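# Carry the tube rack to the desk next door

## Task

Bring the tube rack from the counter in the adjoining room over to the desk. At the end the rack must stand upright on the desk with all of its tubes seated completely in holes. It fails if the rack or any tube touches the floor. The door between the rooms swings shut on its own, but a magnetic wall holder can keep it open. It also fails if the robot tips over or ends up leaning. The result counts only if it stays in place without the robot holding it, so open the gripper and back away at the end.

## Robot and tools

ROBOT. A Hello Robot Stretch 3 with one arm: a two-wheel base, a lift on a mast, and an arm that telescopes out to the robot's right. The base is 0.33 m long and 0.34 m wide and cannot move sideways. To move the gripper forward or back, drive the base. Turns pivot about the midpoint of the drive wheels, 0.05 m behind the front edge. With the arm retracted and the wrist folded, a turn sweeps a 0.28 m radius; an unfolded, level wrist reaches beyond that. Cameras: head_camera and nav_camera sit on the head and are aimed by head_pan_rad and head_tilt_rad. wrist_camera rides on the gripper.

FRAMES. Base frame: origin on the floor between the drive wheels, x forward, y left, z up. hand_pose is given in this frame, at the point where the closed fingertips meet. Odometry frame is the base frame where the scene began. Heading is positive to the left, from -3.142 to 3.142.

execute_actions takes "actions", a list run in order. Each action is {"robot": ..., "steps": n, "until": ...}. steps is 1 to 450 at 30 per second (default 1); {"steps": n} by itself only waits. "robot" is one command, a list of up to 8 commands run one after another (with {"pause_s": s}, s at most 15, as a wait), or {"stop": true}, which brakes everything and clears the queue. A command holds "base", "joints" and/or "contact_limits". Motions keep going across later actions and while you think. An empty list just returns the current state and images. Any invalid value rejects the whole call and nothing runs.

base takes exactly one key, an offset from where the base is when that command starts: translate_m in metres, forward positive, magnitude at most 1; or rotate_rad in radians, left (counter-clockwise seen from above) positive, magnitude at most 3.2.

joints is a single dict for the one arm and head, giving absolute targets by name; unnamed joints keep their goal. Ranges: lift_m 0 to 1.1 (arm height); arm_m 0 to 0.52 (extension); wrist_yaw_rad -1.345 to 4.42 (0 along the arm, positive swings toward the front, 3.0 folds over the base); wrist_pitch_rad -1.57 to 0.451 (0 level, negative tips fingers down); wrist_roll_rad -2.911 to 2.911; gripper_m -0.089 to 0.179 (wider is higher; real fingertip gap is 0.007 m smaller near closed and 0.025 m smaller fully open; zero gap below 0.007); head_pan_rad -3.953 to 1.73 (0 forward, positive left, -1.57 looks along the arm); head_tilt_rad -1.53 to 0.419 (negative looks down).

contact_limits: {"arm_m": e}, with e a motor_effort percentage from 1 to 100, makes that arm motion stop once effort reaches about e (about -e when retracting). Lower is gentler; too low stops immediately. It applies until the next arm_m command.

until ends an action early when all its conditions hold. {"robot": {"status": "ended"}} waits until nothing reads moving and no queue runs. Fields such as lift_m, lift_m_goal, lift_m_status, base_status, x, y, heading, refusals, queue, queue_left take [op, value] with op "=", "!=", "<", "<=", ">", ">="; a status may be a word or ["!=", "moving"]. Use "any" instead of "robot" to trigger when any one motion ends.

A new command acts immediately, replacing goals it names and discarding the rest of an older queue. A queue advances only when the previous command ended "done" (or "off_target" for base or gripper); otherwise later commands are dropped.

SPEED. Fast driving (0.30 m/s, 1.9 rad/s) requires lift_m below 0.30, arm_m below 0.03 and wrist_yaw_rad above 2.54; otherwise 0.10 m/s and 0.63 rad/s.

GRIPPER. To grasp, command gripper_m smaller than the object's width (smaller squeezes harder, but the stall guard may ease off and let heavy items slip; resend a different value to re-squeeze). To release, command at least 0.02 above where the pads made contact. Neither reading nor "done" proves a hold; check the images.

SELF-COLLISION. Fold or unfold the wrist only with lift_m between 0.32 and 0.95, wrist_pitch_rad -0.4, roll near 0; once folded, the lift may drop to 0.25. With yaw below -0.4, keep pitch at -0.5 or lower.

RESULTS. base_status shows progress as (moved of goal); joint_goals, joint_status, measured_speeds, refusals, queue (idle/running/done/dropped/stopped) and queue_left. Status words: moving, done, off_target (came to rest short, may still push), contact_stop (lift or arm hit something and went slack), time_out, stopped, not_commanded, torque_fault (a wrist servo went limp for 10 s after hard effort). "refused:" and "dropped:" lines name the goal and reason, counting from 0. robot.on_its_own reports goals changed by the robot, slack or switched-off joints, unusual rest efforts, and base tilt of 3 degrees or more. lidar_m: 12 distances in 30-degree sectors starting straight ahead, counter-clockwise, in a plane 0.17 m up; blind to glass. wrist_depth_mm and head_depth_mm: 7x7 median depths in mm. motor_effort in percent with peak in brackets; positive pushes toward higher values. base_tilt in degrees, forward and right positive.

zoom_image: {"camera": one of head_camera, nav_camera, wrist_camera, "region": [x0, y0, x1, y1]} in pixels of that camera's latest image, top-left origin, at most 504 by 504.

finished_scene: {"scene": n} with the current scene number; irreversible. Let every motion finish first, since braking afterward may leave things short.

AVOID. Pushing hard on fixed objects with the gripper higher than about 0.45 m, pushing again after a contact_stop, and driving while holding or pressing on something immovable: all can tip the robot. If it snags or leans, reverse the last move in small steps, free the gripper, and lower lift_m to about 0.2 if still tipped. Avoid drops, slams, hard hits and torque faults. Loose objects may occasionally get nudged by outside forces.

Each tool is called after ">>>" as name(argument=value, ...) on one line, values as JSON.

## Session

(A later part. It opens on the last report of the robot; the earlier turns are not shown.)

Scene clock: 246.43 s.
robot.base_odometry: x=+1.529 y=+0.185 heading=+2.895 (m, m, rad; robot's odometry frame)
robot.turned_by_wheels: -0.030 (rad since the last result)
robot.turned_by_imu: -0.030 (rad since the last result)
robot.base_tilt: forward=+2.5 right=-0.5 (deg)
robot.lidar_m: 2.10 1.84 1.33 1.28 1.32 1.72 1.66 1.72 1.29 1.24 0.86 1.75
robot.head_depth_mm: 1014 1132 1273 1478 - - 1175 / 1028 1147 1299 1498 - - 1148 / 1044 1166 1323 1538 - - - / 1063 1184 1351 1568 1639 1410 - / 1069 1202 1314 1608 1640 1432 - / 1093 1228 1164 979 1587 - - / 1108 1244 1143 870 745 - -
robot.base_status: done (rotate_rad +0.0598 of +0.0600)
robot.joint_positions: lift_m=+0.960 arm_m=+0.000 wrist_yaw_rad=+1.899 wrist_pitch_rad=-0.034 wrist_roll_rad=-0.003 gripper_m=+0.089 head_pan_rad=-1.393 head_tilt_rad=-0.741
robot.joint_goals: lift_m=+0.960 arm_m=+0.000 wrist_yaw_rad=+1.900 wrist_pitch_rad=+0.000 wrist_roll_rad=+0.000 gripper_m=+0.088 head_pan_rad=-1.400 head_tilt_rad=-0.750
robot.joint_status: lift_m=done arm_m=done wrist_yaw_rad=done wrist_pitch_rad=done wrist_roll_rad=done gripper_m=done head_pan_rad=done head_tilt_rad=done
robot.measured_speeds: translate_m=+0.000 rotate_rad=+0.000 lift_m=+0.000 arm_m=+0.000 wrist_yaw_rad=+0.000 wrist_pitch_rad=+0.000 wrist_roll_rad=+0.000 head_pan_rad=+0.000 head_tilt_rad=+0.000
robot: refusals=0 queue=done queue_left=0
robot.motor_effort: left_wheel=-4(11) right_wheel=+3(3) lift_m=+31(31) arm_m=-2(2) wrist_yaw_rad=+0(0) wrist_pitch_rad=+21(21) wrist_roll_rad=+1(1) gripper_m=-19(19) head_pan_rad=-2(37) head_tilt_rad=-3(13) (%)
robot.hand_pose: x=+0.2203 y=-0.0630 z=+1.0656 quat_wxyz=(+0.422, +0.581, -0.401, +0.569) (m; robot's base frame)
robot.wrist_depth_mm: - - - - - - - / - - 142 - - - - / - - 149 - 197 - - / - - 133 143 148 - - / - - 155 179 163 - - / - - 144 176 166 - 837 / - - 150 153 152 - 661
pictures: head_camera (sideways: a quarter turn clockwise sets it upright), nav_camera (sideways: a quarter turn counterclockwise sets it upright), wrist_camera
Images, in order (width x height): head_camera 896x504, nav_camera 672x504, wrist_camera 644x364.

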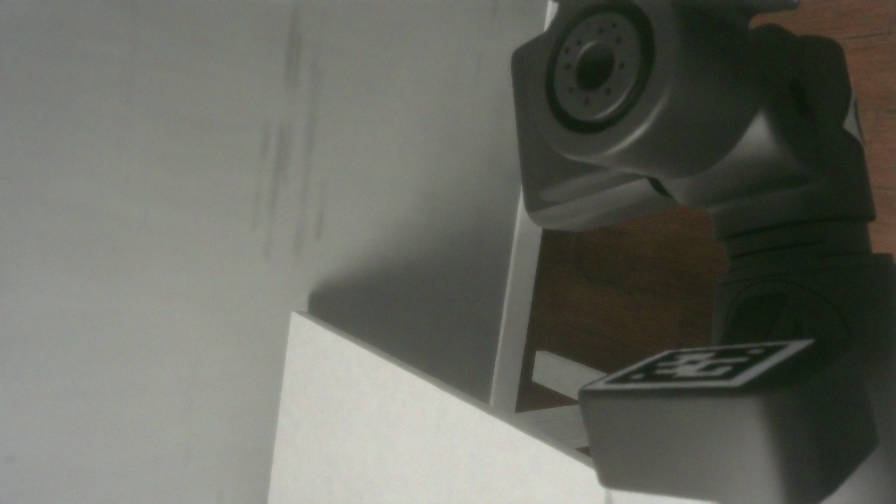

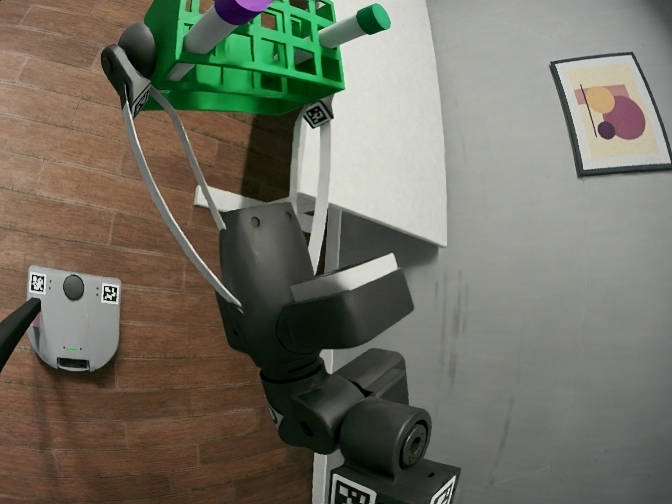

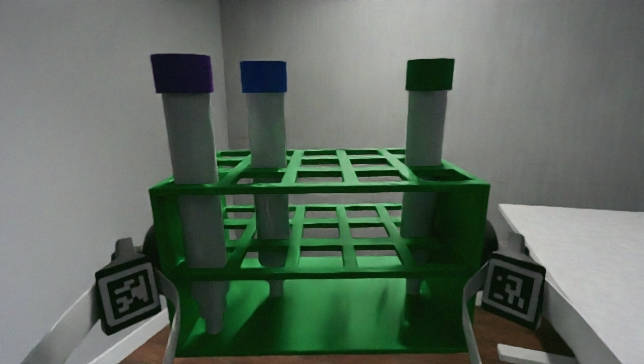

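>>> execute_actions(actions=[{"robot":[{"base":{"translate_m":0.65},"joints":{"wrist_yaw_rad":0.0,"arm_m":0.38,"head_pan_rad":-1.57,"head_tilt_rad":-0.8}},{"joints":{"lift_m":0.8}}],"steps":450,"until":{"robot":{"status":"ended"}}}])

Scene clock: 259.43 s.
robot.base_odometry: x=+0.898 y=+0.343 heading=+2.895 (m, m, rad; robot's odometry frame)
robot.turned_by_wheels: +0.000 (rad since the last result)
robot.turned_by_imu: -0.003 (rad since the last result)
robot.base_tilt: forward=+2.5 right=-0.3 (deg)
robot.lidar_m: 1.46 1.51 1.33 1.29 1.33 2.41 2.31 1.78 0.79 0.79 1.28 1.26
robot.head_depth_mm: 1055 1200 1349 872 731 - - / 1053 1194 1159 - - 1329 1173 / 1053 1171 - 829 716 1323 1176 / 1044 1148 - 822 711 1354 1160 / 1045 1165 1027 839 705 1332 1164 / 1052 1188 1061 827 700 1324 1146 / 1045 1178 1043 824 695 1314 1147
robot.base_status: done (translate_m +0.6500 of +0.6500)
robot.joint_positions: lift_m=+0.800 arm_m=+0.380 wrist_yaw_rad=+0.000 wrist_pitch_rad=-0.034 wrist_roll_rad=-0.003 gripper_m=+0.089 head_pan_rad=-1.563 head_tilt_rad=-0.790
robot.joint_goals: lift_m=+0.800 arm_m=+0.380 wrist_yaw_rad=+0.000 wrist_pitch_rad=+0.000 wrist_roll_rad=+0.000 gripper_m=+0.088 head_pan_rad=-1.570 head_tilt_rad=-0.800
robot.joint_status: lift_m=done arm_m=done wrist_yaw_rad=done wrist_pitch_rad=done wrist_roll_rad=done gripper_m=done head_pan_rad=done head_tilt_rad=done
robot.measured_speeds: translate_m=+0.000 rotate_rad=+0.000 lift_m=+0.000 arm_m=+0.000 wrist_yaw_rad=+0.000 wrist_pitch_rad=+0.000 wrist_roll_rad=+0.000 head_pan_rad=+0.000 head_tilt_rad=+0.000
robot: refusals=0 queue=done queue_left=0
robot.motor_effort: left_wheel=-4(5) right_wheel=+2(5) lift_m=+23(31) arm_m=+3(2) wrist_yaw_rad=-1(3) wrist_pitch_rad=+21(21) wrist_roll_rad=+1(1) gripper_m=-19(19) head_pan_rad=-2(16) head_tilt_rad=-4(9) (%)
robot.hand_pose: x=-0.0214 y=-0.7800 z=+0.9061 quat_wxyz=(+0.708, +0.012, -0.706, -0.012) (m; robot's base frame)
robot.wrist_depth_mm: 580 583 579 588 580 593 585 / 595 587 143 593 600 600 605 / 616 610 149 618 196 633 621 / 620 630 132 144 151 630 646 / 658 639 155 180 162 653 668 / 529 - 144 175 167 - 678 / 396 378 150 153 152 374 414
pictures: head_camera (sideways: a quarter turn clockwise sets it upright), nav_camera (sideways: a quarter turn counterclockwise sets it upright), wrist_camera
Images, in order (width x height): head_camera 896x504, nav_camera 672x504, wrist_camera 644x364.

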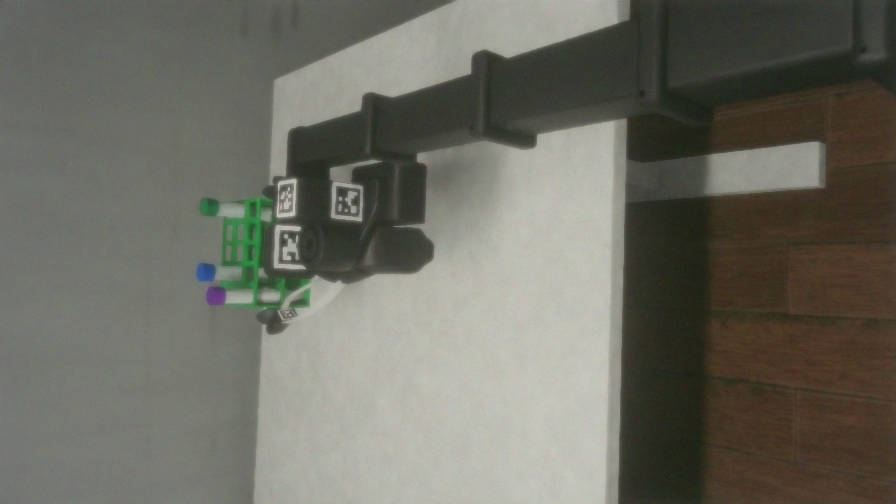

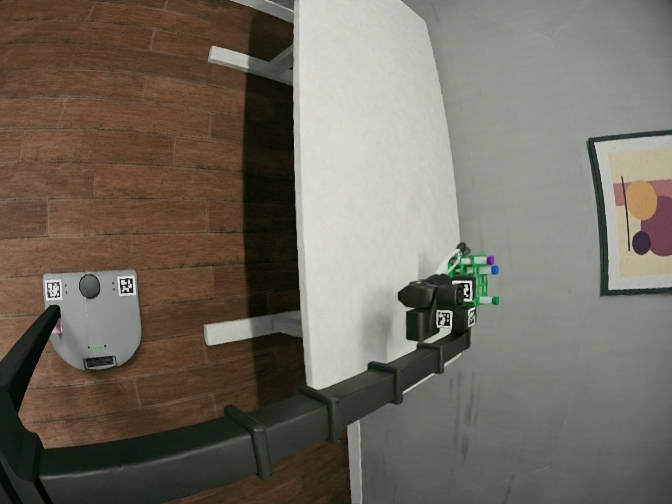

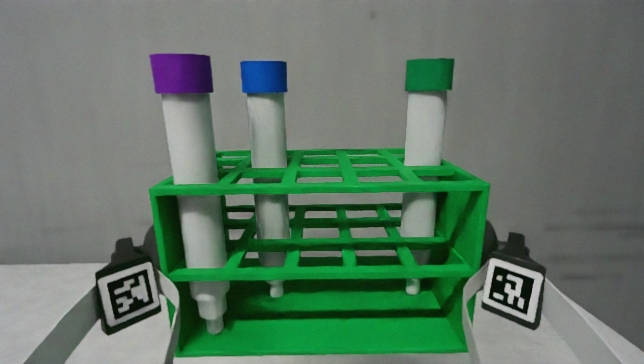

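>>> execute_actions(actions=[{"robot":[{"base":{"translate_m":0.3},"joints":{"lift_m":0.775}},{"joints":{"wrist_pitch_rad":-0.4}},{"joints":{"lift_m":0.755}}],"steps":450,"until":{"robot":{"status":"ended"}}}])

Scene clock: 268.77 s.
robot.base_odometry: x=+0.607 y=+0.416 heading=+2.895 (m, m, rad; robot's odometry frame)
robot.turned_by_wheels: +0.000 (rad since the last result)
robot.turned_by_imu: -0.002 (rad since the last result)
robot.base_tilt: forward=+2.5 right=-0.4 (deg)
robot.lidar_m: 1.16 1.20 1.34 1.29 1.33 1.82 2.61 1.77 0.92 1.23 1.03 1.21
robot.head_depth_mm: 1057 1196 1130 869 730 1360 - / 1050 1191 1106 880 - - 1163 / 1051 1195 1180 803 717 1357 1170 / 1044 1184 1132 795 710 1347 1155 / 1048 1184 1072 834 706 1328 1159 / 1046 1181 1057 830 700 1326 1147 / 1037 1177 1045 820 695 1319 1142
robot.base_status: done (translate_m +0.3000 of +0.3000)
robot.joint_positions: lift_m=+0.755 arm_m=+0.380 wrist_yaw_rad=+0.000 wrist_pitch_rad=-0.425 wrist_roll_rad=-0.003 gripper_m=+0.089 head_pan_rad=-1.563 head_tilt_rad=-0.790
robot.joint_goals: lift_m=+0.755 arm_m=+0.380 wrist_yaw_rad=+0.000 wrist_pitch_rad=-0.400 wrist_roll_rad=+0.000 gripper_m=+0.088 head_pan_rad=-1.570 head_tilt_rad=-0.800
robot.joint_status: lift_m=done arm_m=done wrist_yaw_rad=done wrist_pitch_rad=done wrist_roll_rad=done gripper_m=done head_pan_rad=done head_tilt_rad=done
robot.measured_speeds: translate_m=+0.000 rotate_rad=+0.000 lift_m=+0.000 arm_m=+0.000 wrist_yaw_rad=+0.000 wrist_pitch_rad=+0.000 wrist_roll_rad=+0.000 head_pan_rad=+0.000 head_tilt_rad=+0.000
robot: refusals=0 queue=done queue_left=0
robot.motor_effort: left_wheel=-4(5) right_wheel=+2(5) lift_m=+23(23) arm_m=+3(3) wrist_yaw_rad=+0(0) wrist_pitch_rad=+16(18) wrist_roll_rad=+1(1) gripper_m=-19(19) head_pan_rad=-3(3) head_tilt_rad=-4(4) (%)
robot.hand_pose: x=-0.0215 y=-0.7481 z=+0.7662 quat_wxyz=(+0.692, +0.150, -0.690, -0.149) (m; robot's base frame)
robot.wrist_depth_mm: 566 558 554 540 557 559 564 / 590 582 146 591 548 593 590 / 423 418 150 408 360 407 405 / 316 300 133 143 153 304 302 / 252 245 155 179 164 238 247 / 210 - 145 177 166 - 206 / 180 174 151 153 153 175 177
pictures: head_camera (sideways: a quarter turn clockwise sets it upright), nav_camera (sideways: a quarter turn counterclockwise sets it upright), wrist_camera
Images, in order (width x height): head_camera 896x504, nav_camera 672x504, wrist_camera 644x364.

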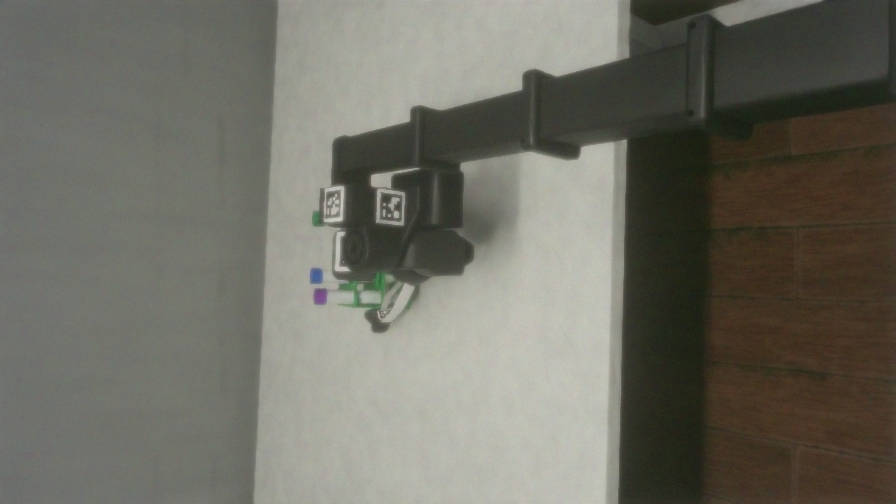

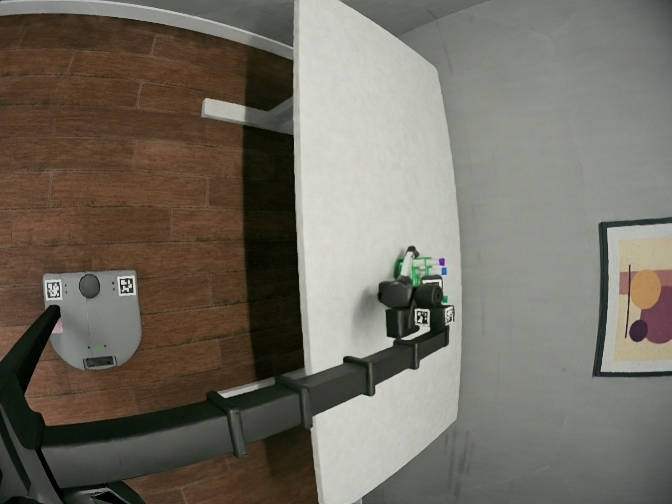

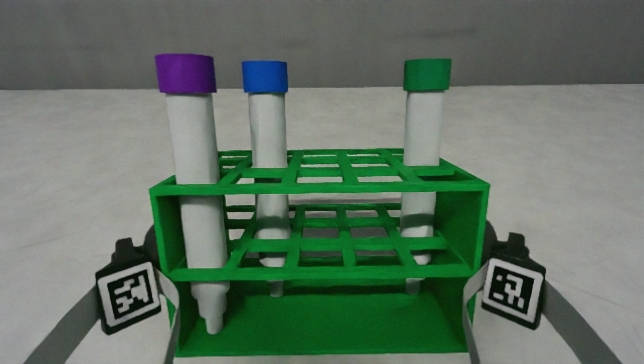

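>>> execute_actions(actions=[{"robot":{"joints":{"lift_m":0.74}},"steps":90,"until":{"robot":{"status":"ended"}}},{"steps":10}])

Scene clock: 271.70 s.
robot.base_odometry: x=+0.607 y=+0.416 heading=+2.895 (m, m, rad; robot's odometry frame)
robot.turned_by_wheels: +0.000 (rad since the last result)
robot.turned_by_imu: -0.001 (rad since the last result)
robot.base_tilt: forward=+2.5 right=-0.6 (deg)
robot.lidar_m: 1.16 1.20 1.34 1.29 1.34 1.82 2.60 1.77 0.91 1.24 1.03 1.21
robot.head_depth_mm: 1053 1193 1120 874 729 1358 - / 1050 1192 1112 890 - - 1163 / 1047 1188 1149 799 717 1343 1171 / 1055 1187 1128 791 712 1346 1171 / 1044 1183 1071 837 707 1329 1154 / 1047 1180 1057 832 700 1322 1145 / 1043 1185 1046 823 693 1321 1138
robot.base_status: done (translate_m +0.3000 of +0.3000)
robot.joint_positions: lift_m=+0.740 arm_m=+0.380 wrist_yaw_rad=+0.000 wrist_pitch_rad=-0.413 wrist_roll_rad=-0.003 gripper_m=+0.089 head_pan_rad=-1.563 head_tilt_rad=-0.790
robot.joint_goals: lift_m=+0.740 arm_m=+0.380 wrist_yaw_rad=+0.000 wrist_pitch_rad=-0.400 wrist_roll_rad=+0.000 gripper_m=+0.088 head_pan_rad=-1.570 head_tilt_rad=-0.800
robot.joint_status: lift_m=done arm_m=done wrist_yaw_rad=done wrist_pitch_rad=done wrist_roll_rad=done gripper_m=done head_pan_rad=done head_tilt_rad=done
robot.measured_speeds: translate_m=+0.000 rotate_rad=+0.000 lift_m=+0.000 arm_m=+0.000 wrist_yaw_rad=+0.000 wrist_pitch_rad=+0.000 wrist_roll_rad=+0.000 head_pan_rad=+0.000 head_tilt_rad=+0.000
robot: refusals=0 queue=done queue_left=0
robot.motor_effort: left_wheel=-4(4) right_wheel=+2(2) lift_m=+21(24) arm_m=+3(3) wrist_yaw_rad=-1(1) wrist_pitch_rad=+8(16) wrist_roll_rad=+2(1) gripper_m=-19(20) head_pan_rad=-3(3) head_tilt_rad=-3(4) (%)
robot.hand_pose: x=-0.0215 y=-0.7497 z=+0.7540 quat_wxyz=(+0.693, +0.145, -0.691, -0.145) (m; robot's base frame)
robot.wrist_depth_mm: 563 562 557 560 552 566 557 / 578 505 134 589 144 591 593 / 400 374 145 391 165 390 383 / 297 280 132 148 146 289 286 / 235 227 150 162 158 221 229 / 195 - 151 172 163 - 192 / 170 162 153 156 156 164 164
pictures: head_camera (sideways: a quarter turn clockwise sets it upright), nav_camera (sideways: a quarter turn counterclockwise sets it upright), wrist_camera
Images, in order (width x height): head_camera 896x504, nav_camera 672x504, wrist_camera 644x364.

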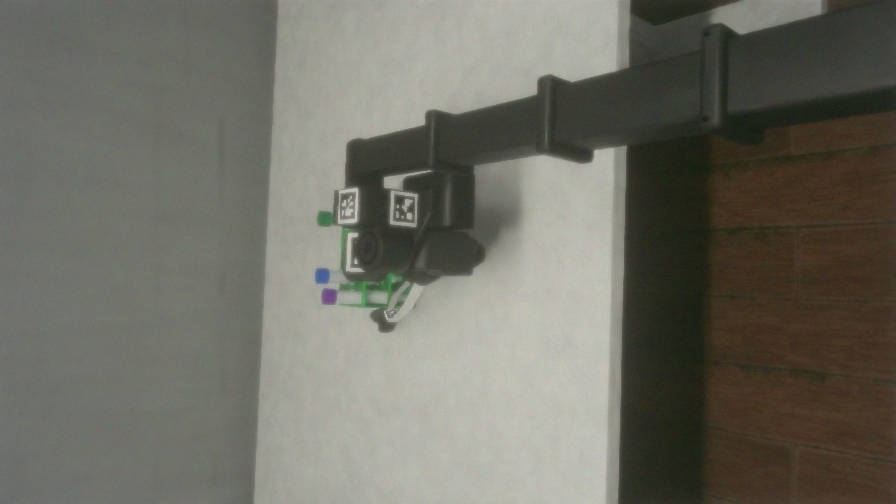

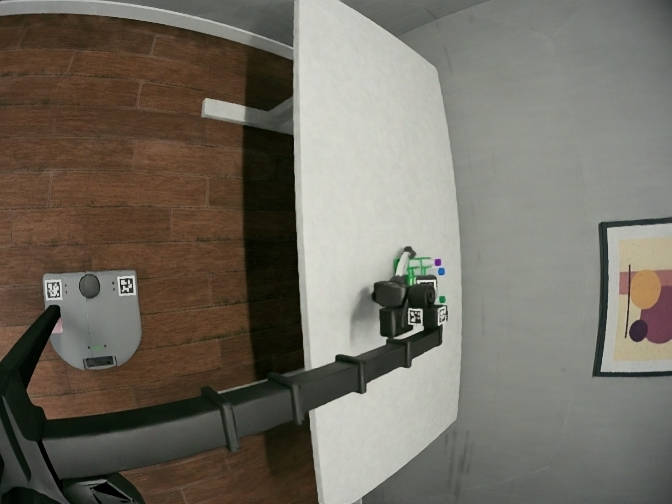

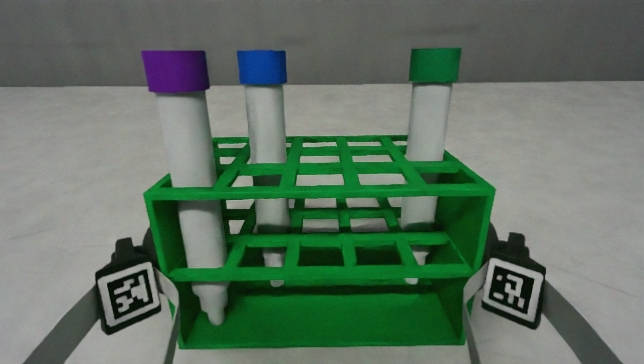

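Touching and rotating toward flat. A little lower, then release.

>>> execute_actions(actions=[{"robot":[{"joints":{"lift_m":0.73}},{"pause_s":0.3},{"joints":{"gripper_m":0.179}},{"pause_s":0.5},{"joints":{"arm_m":0.3}},{"joints":{"lift_m":0.76}},{"joints":{"arm_m":0.22,"wrist_pitch_rad":-0.1}},{"joints":{"lift_m":0.73}}],"steps":450,"until":{"robot":{"status":"ended"}}}])

Scene clock: 283.40 s.
robot.base_odometry: x=+0.607 y=+0.416 heading=+2.895 (m, m, rad; robot's odometry frame)
robot.turned_by_wheels: +0.000 (rad since the last result)
robot.turned_by_imu: -0.003 (rad since the last result)
robot.base_tilt: forward=+2.4 right=-0.4 (deg)
robot.lidar_m: 1.16 1.21 1.34 1.29 1.33 1.81 2.60 1.77 0.91 1.24 1.03 1.21
robot.head_depth_mm: 1052 1192 1126 869 730 1348 - / 1054 1179 1104 864 - - - / 1047 1188 1103 894 - 1353 1170 / 1046 1189 1088 893 1464 1342 1166 / 1049 1181 1064 834 701 1334 1157 / 1045 1175 1063 830 698 1324 1154 / 1043 1175 1043 817 693 1320 1151
robot.base_status: done (translate_m +0.3000 of +0.3000)
robot.joint_positions: lift_m=+0.730 arm_m=+0.220 wrist_yaw_rad=+0.000 wrist_pitch_rad=-0.123 wrist_roll_rad=-0.003 gripper_m=+0.179 head_pan_rad=-1.563 head_tilt_rad=-0.790
robot.joint_goals: lift_m=+0.730 arm_m=+0.220 wrist_yaw_rad=+0.000 wrist_pitch_rad=-0.100 wrist_roll_rad=+0.000 gripper_m=+0.179 head_pan_rad=-1.570 head_tilt_rad=-0.800
robot.joint_status: lift_m=done arm_m=done wrist_yaw_rad=done wrist_pitch_rad=done wrist_roll_rad=done gripper_m=done head_pan_rad=done head_tilt_rad=done
robot.measured_speeds: translate_m=+0.000 rotate_rad=+0.000 lift_m=+0.000 arm_m=+0.000 wrist_yaw_rad=+0.000 wrist_pitch_rad=+0.000 wrist_roll_rad=+0.000 head_pan_rad=+0.000 head_tilt_rad=+0.000
robot: refusals=0 queue=done queue_left=0
robot.motor_effort: left_wheel=-4(4) right_wheel=+2(2) lift_m=+22(32) arm_m=-2(3) wrist_yaw_rad=+0(0) wrist_pitch_rad=+14(16) wrist_roll_rad=+2(1) gripper_m=+1(84) head_pan_rad=-3(3) head_tilt_rad=-3(3) (%)
robot.hand_pose: x=-0.0214 y=-0.6166 z=+0.8135 quat_wxyz=(+0.707, +0.044, -0.704, -0.044) (m; robot's base frame)
robot.wrist_depth_mm: 707 715 720 730 717 708 699 / 752 728 741 739 754 763 760 / 778 772 783 786 779 780 767 / 678 666 598 665 590 628 629 / 429 427 390 299 389 440 408 / 330 309 295 301 300 301 309 / 233 242 240 240 238 237 230
pictures: head_camera (sideways: a quarter turn clockwise sets it upright), nav_camera (sideways: a quarter turn counterclockwise sets it upright), wrist_camera
Images, in order (width x height): head_camera 896x504, nav_camera 672x504, wrist_camera 644x364.

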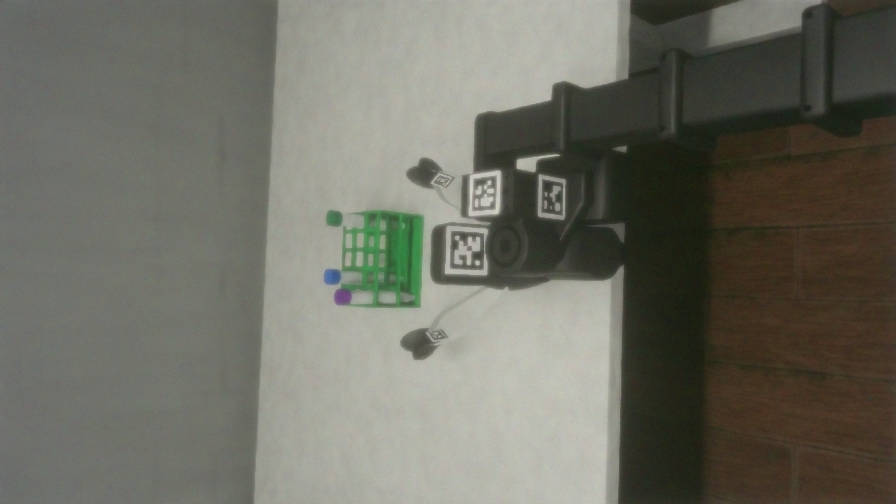

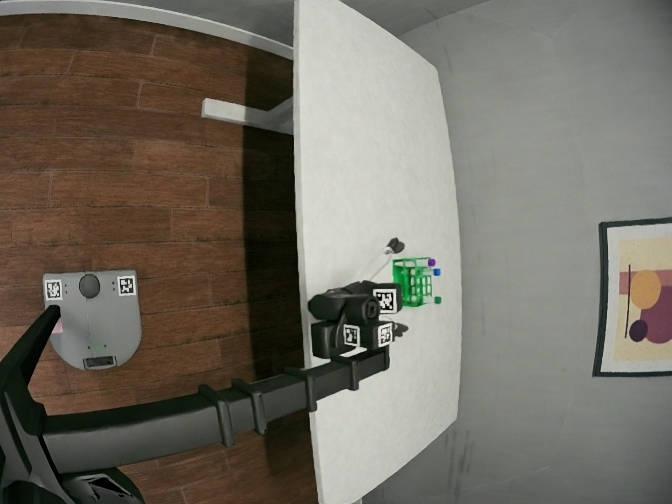

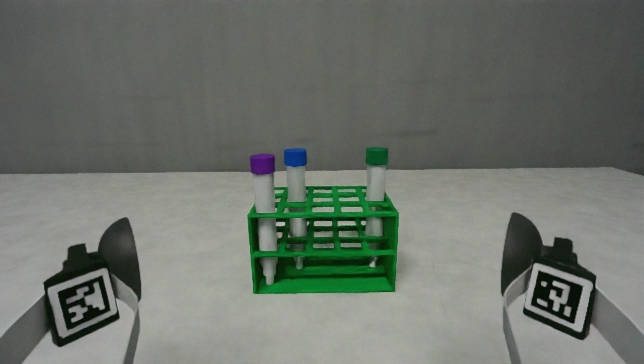

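>>> zoom_image(camera="wrist_camera", region=[230, 130, 420, 300])

Region (230, 130, 420, 300) of wrist_camera's 644x364 image, scaled by 2.653; it fills the top 451 rows of this view, and the rest is white.

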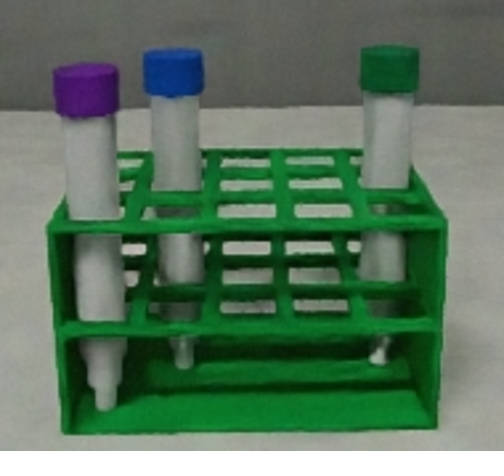

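>>> execute_actions(actions=[{"robot":[{"joints":{"lift_m":0.8,"arm_m":0.0}}],"steps":200,"until":{"robot":{"status":"ended"}}}])

>>> zoom_image(camera="wrist_camera", region=[240, 150, 420, 330])

Scene clock: 298.27 s.
robot.base_odometry: x=+0.607 y=+0.416 heading=+2.895 (m, m, rad; robot's odometry frame)
robot.turned_by_wheels: +0.000 (rad since the last result)
robot.turned_by_imu: -0.002 (rad since the last result)
robot.base_tilt: forward=+2.4 right=-0.6 (deg)
robot.lidar_m: 1.16 1.20 1.34 1.29 1.33 1.81 2.60 1.77 0.91 1.23 1.03 1.21
robot.head_depth_mm: 1055 1194 1125 869 730 1392 - / 1057 1185 1112 857 721 1425 - / 1050 1186 1096 852 719 1417 - / 1049 1183 1085 844 716 - - / 1045 1188 1074 840 705 1319 1158 / 1047 1183 1063 832 700 1325 1149 / 1038 1174 1041 822 696 1313 1145
robot.base_status: done (translate_m +0.3000 of +0.3000)
robot.joint_positions: lift_m=+0.800 arm_m=+0.000 wrist_yaw_rad=+0.000 wrist_pitch_rad=-0.122 wrist_roll_rad=-0.003 gripper_m=+0.179 head_pan_rad=-1.563 head_tilt_rad=-0.790
robot.joint_goals: lift_m=+0.800 arm_m=+0.000 wrist_yaw_rad=+0.000 wrist_pitch_rad=-0.100 wrist_roll_rad=+0.000 gripper_m=+0.179 head_pan_rad=-1.570 head_tilt_rad=-0.800
robot.joint_status: lift_m=done arm_m=done wrist_yaw_rad=done wrist_pitch_rad=done wrist_roll_rad=done gripper_m=done head_pan_rad=done head_tilt_rad=done
robot.measured_speeds: translate_m=+0.000 rotate_rad=+0.000 lift_m=+0.000 arm_m=+0.000 wrist_yaw_rad=+0.000 wrist_pitch_rad=+0.000 wrist_roll_rad=+0.000 head_pan_rad=+0.000 head_tilt_rad=+0.000
robot: refusals=0 queue=done queue_left=0
robot.motor_effort: left_wheel=-4(4) right_wheel=+2(2) lift_m=+30(31) arm_m=-2(0) wrist_yaw_rad=+0(0) wrist_pitch_rad=+14(14) wrist_roll_rad=+1(1) gripper_m=+0(0) head_pan_rad=-3(3) head_tilt_rad=-3(4) (%)
robot.hand_pose: x=-0.0214 y=-0.3967 z=+0.8834 quat_wxyz=(+0.707, +0.044, -0.704, -0.043) (m; robot's base frame)
robot.wrist_depth_mm: 922 947 960 919 940 947 931 / 980 988 960 985 977 973 972 / - - - - - - - / 959 956 945 831 894 950 - / 612 598 601 540 584 632 574 / 473 437 432 430 428 429 435 / 330 342 341 340 333 336 322
pictures: head_camera (sideways: a quarter turn clockwise sets it upright), nav_camera (sideways: a quarter turn counterclockwise sets it upright), wrist_camera
Images, in order (width x height): head_camera 896x504, nav_camera 672x504, wrist_camera 644x364.

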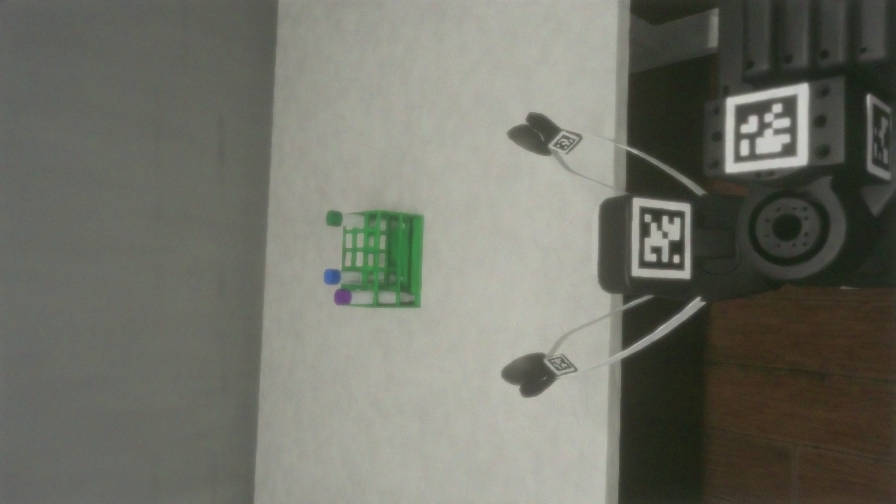

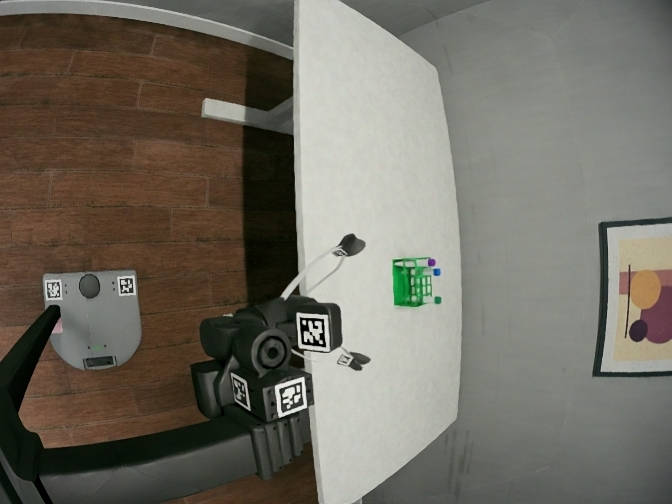

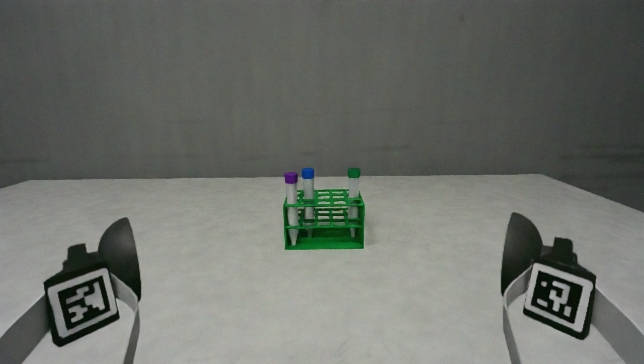

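Region (240, 150, 420, 330) of wrist_camera's 644x364 image, scaled by 2.800.

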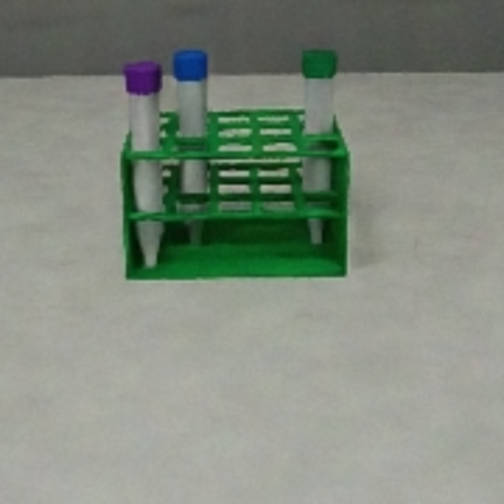

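>>> finished_scene(scene=2)

The scene is finished: the task was done.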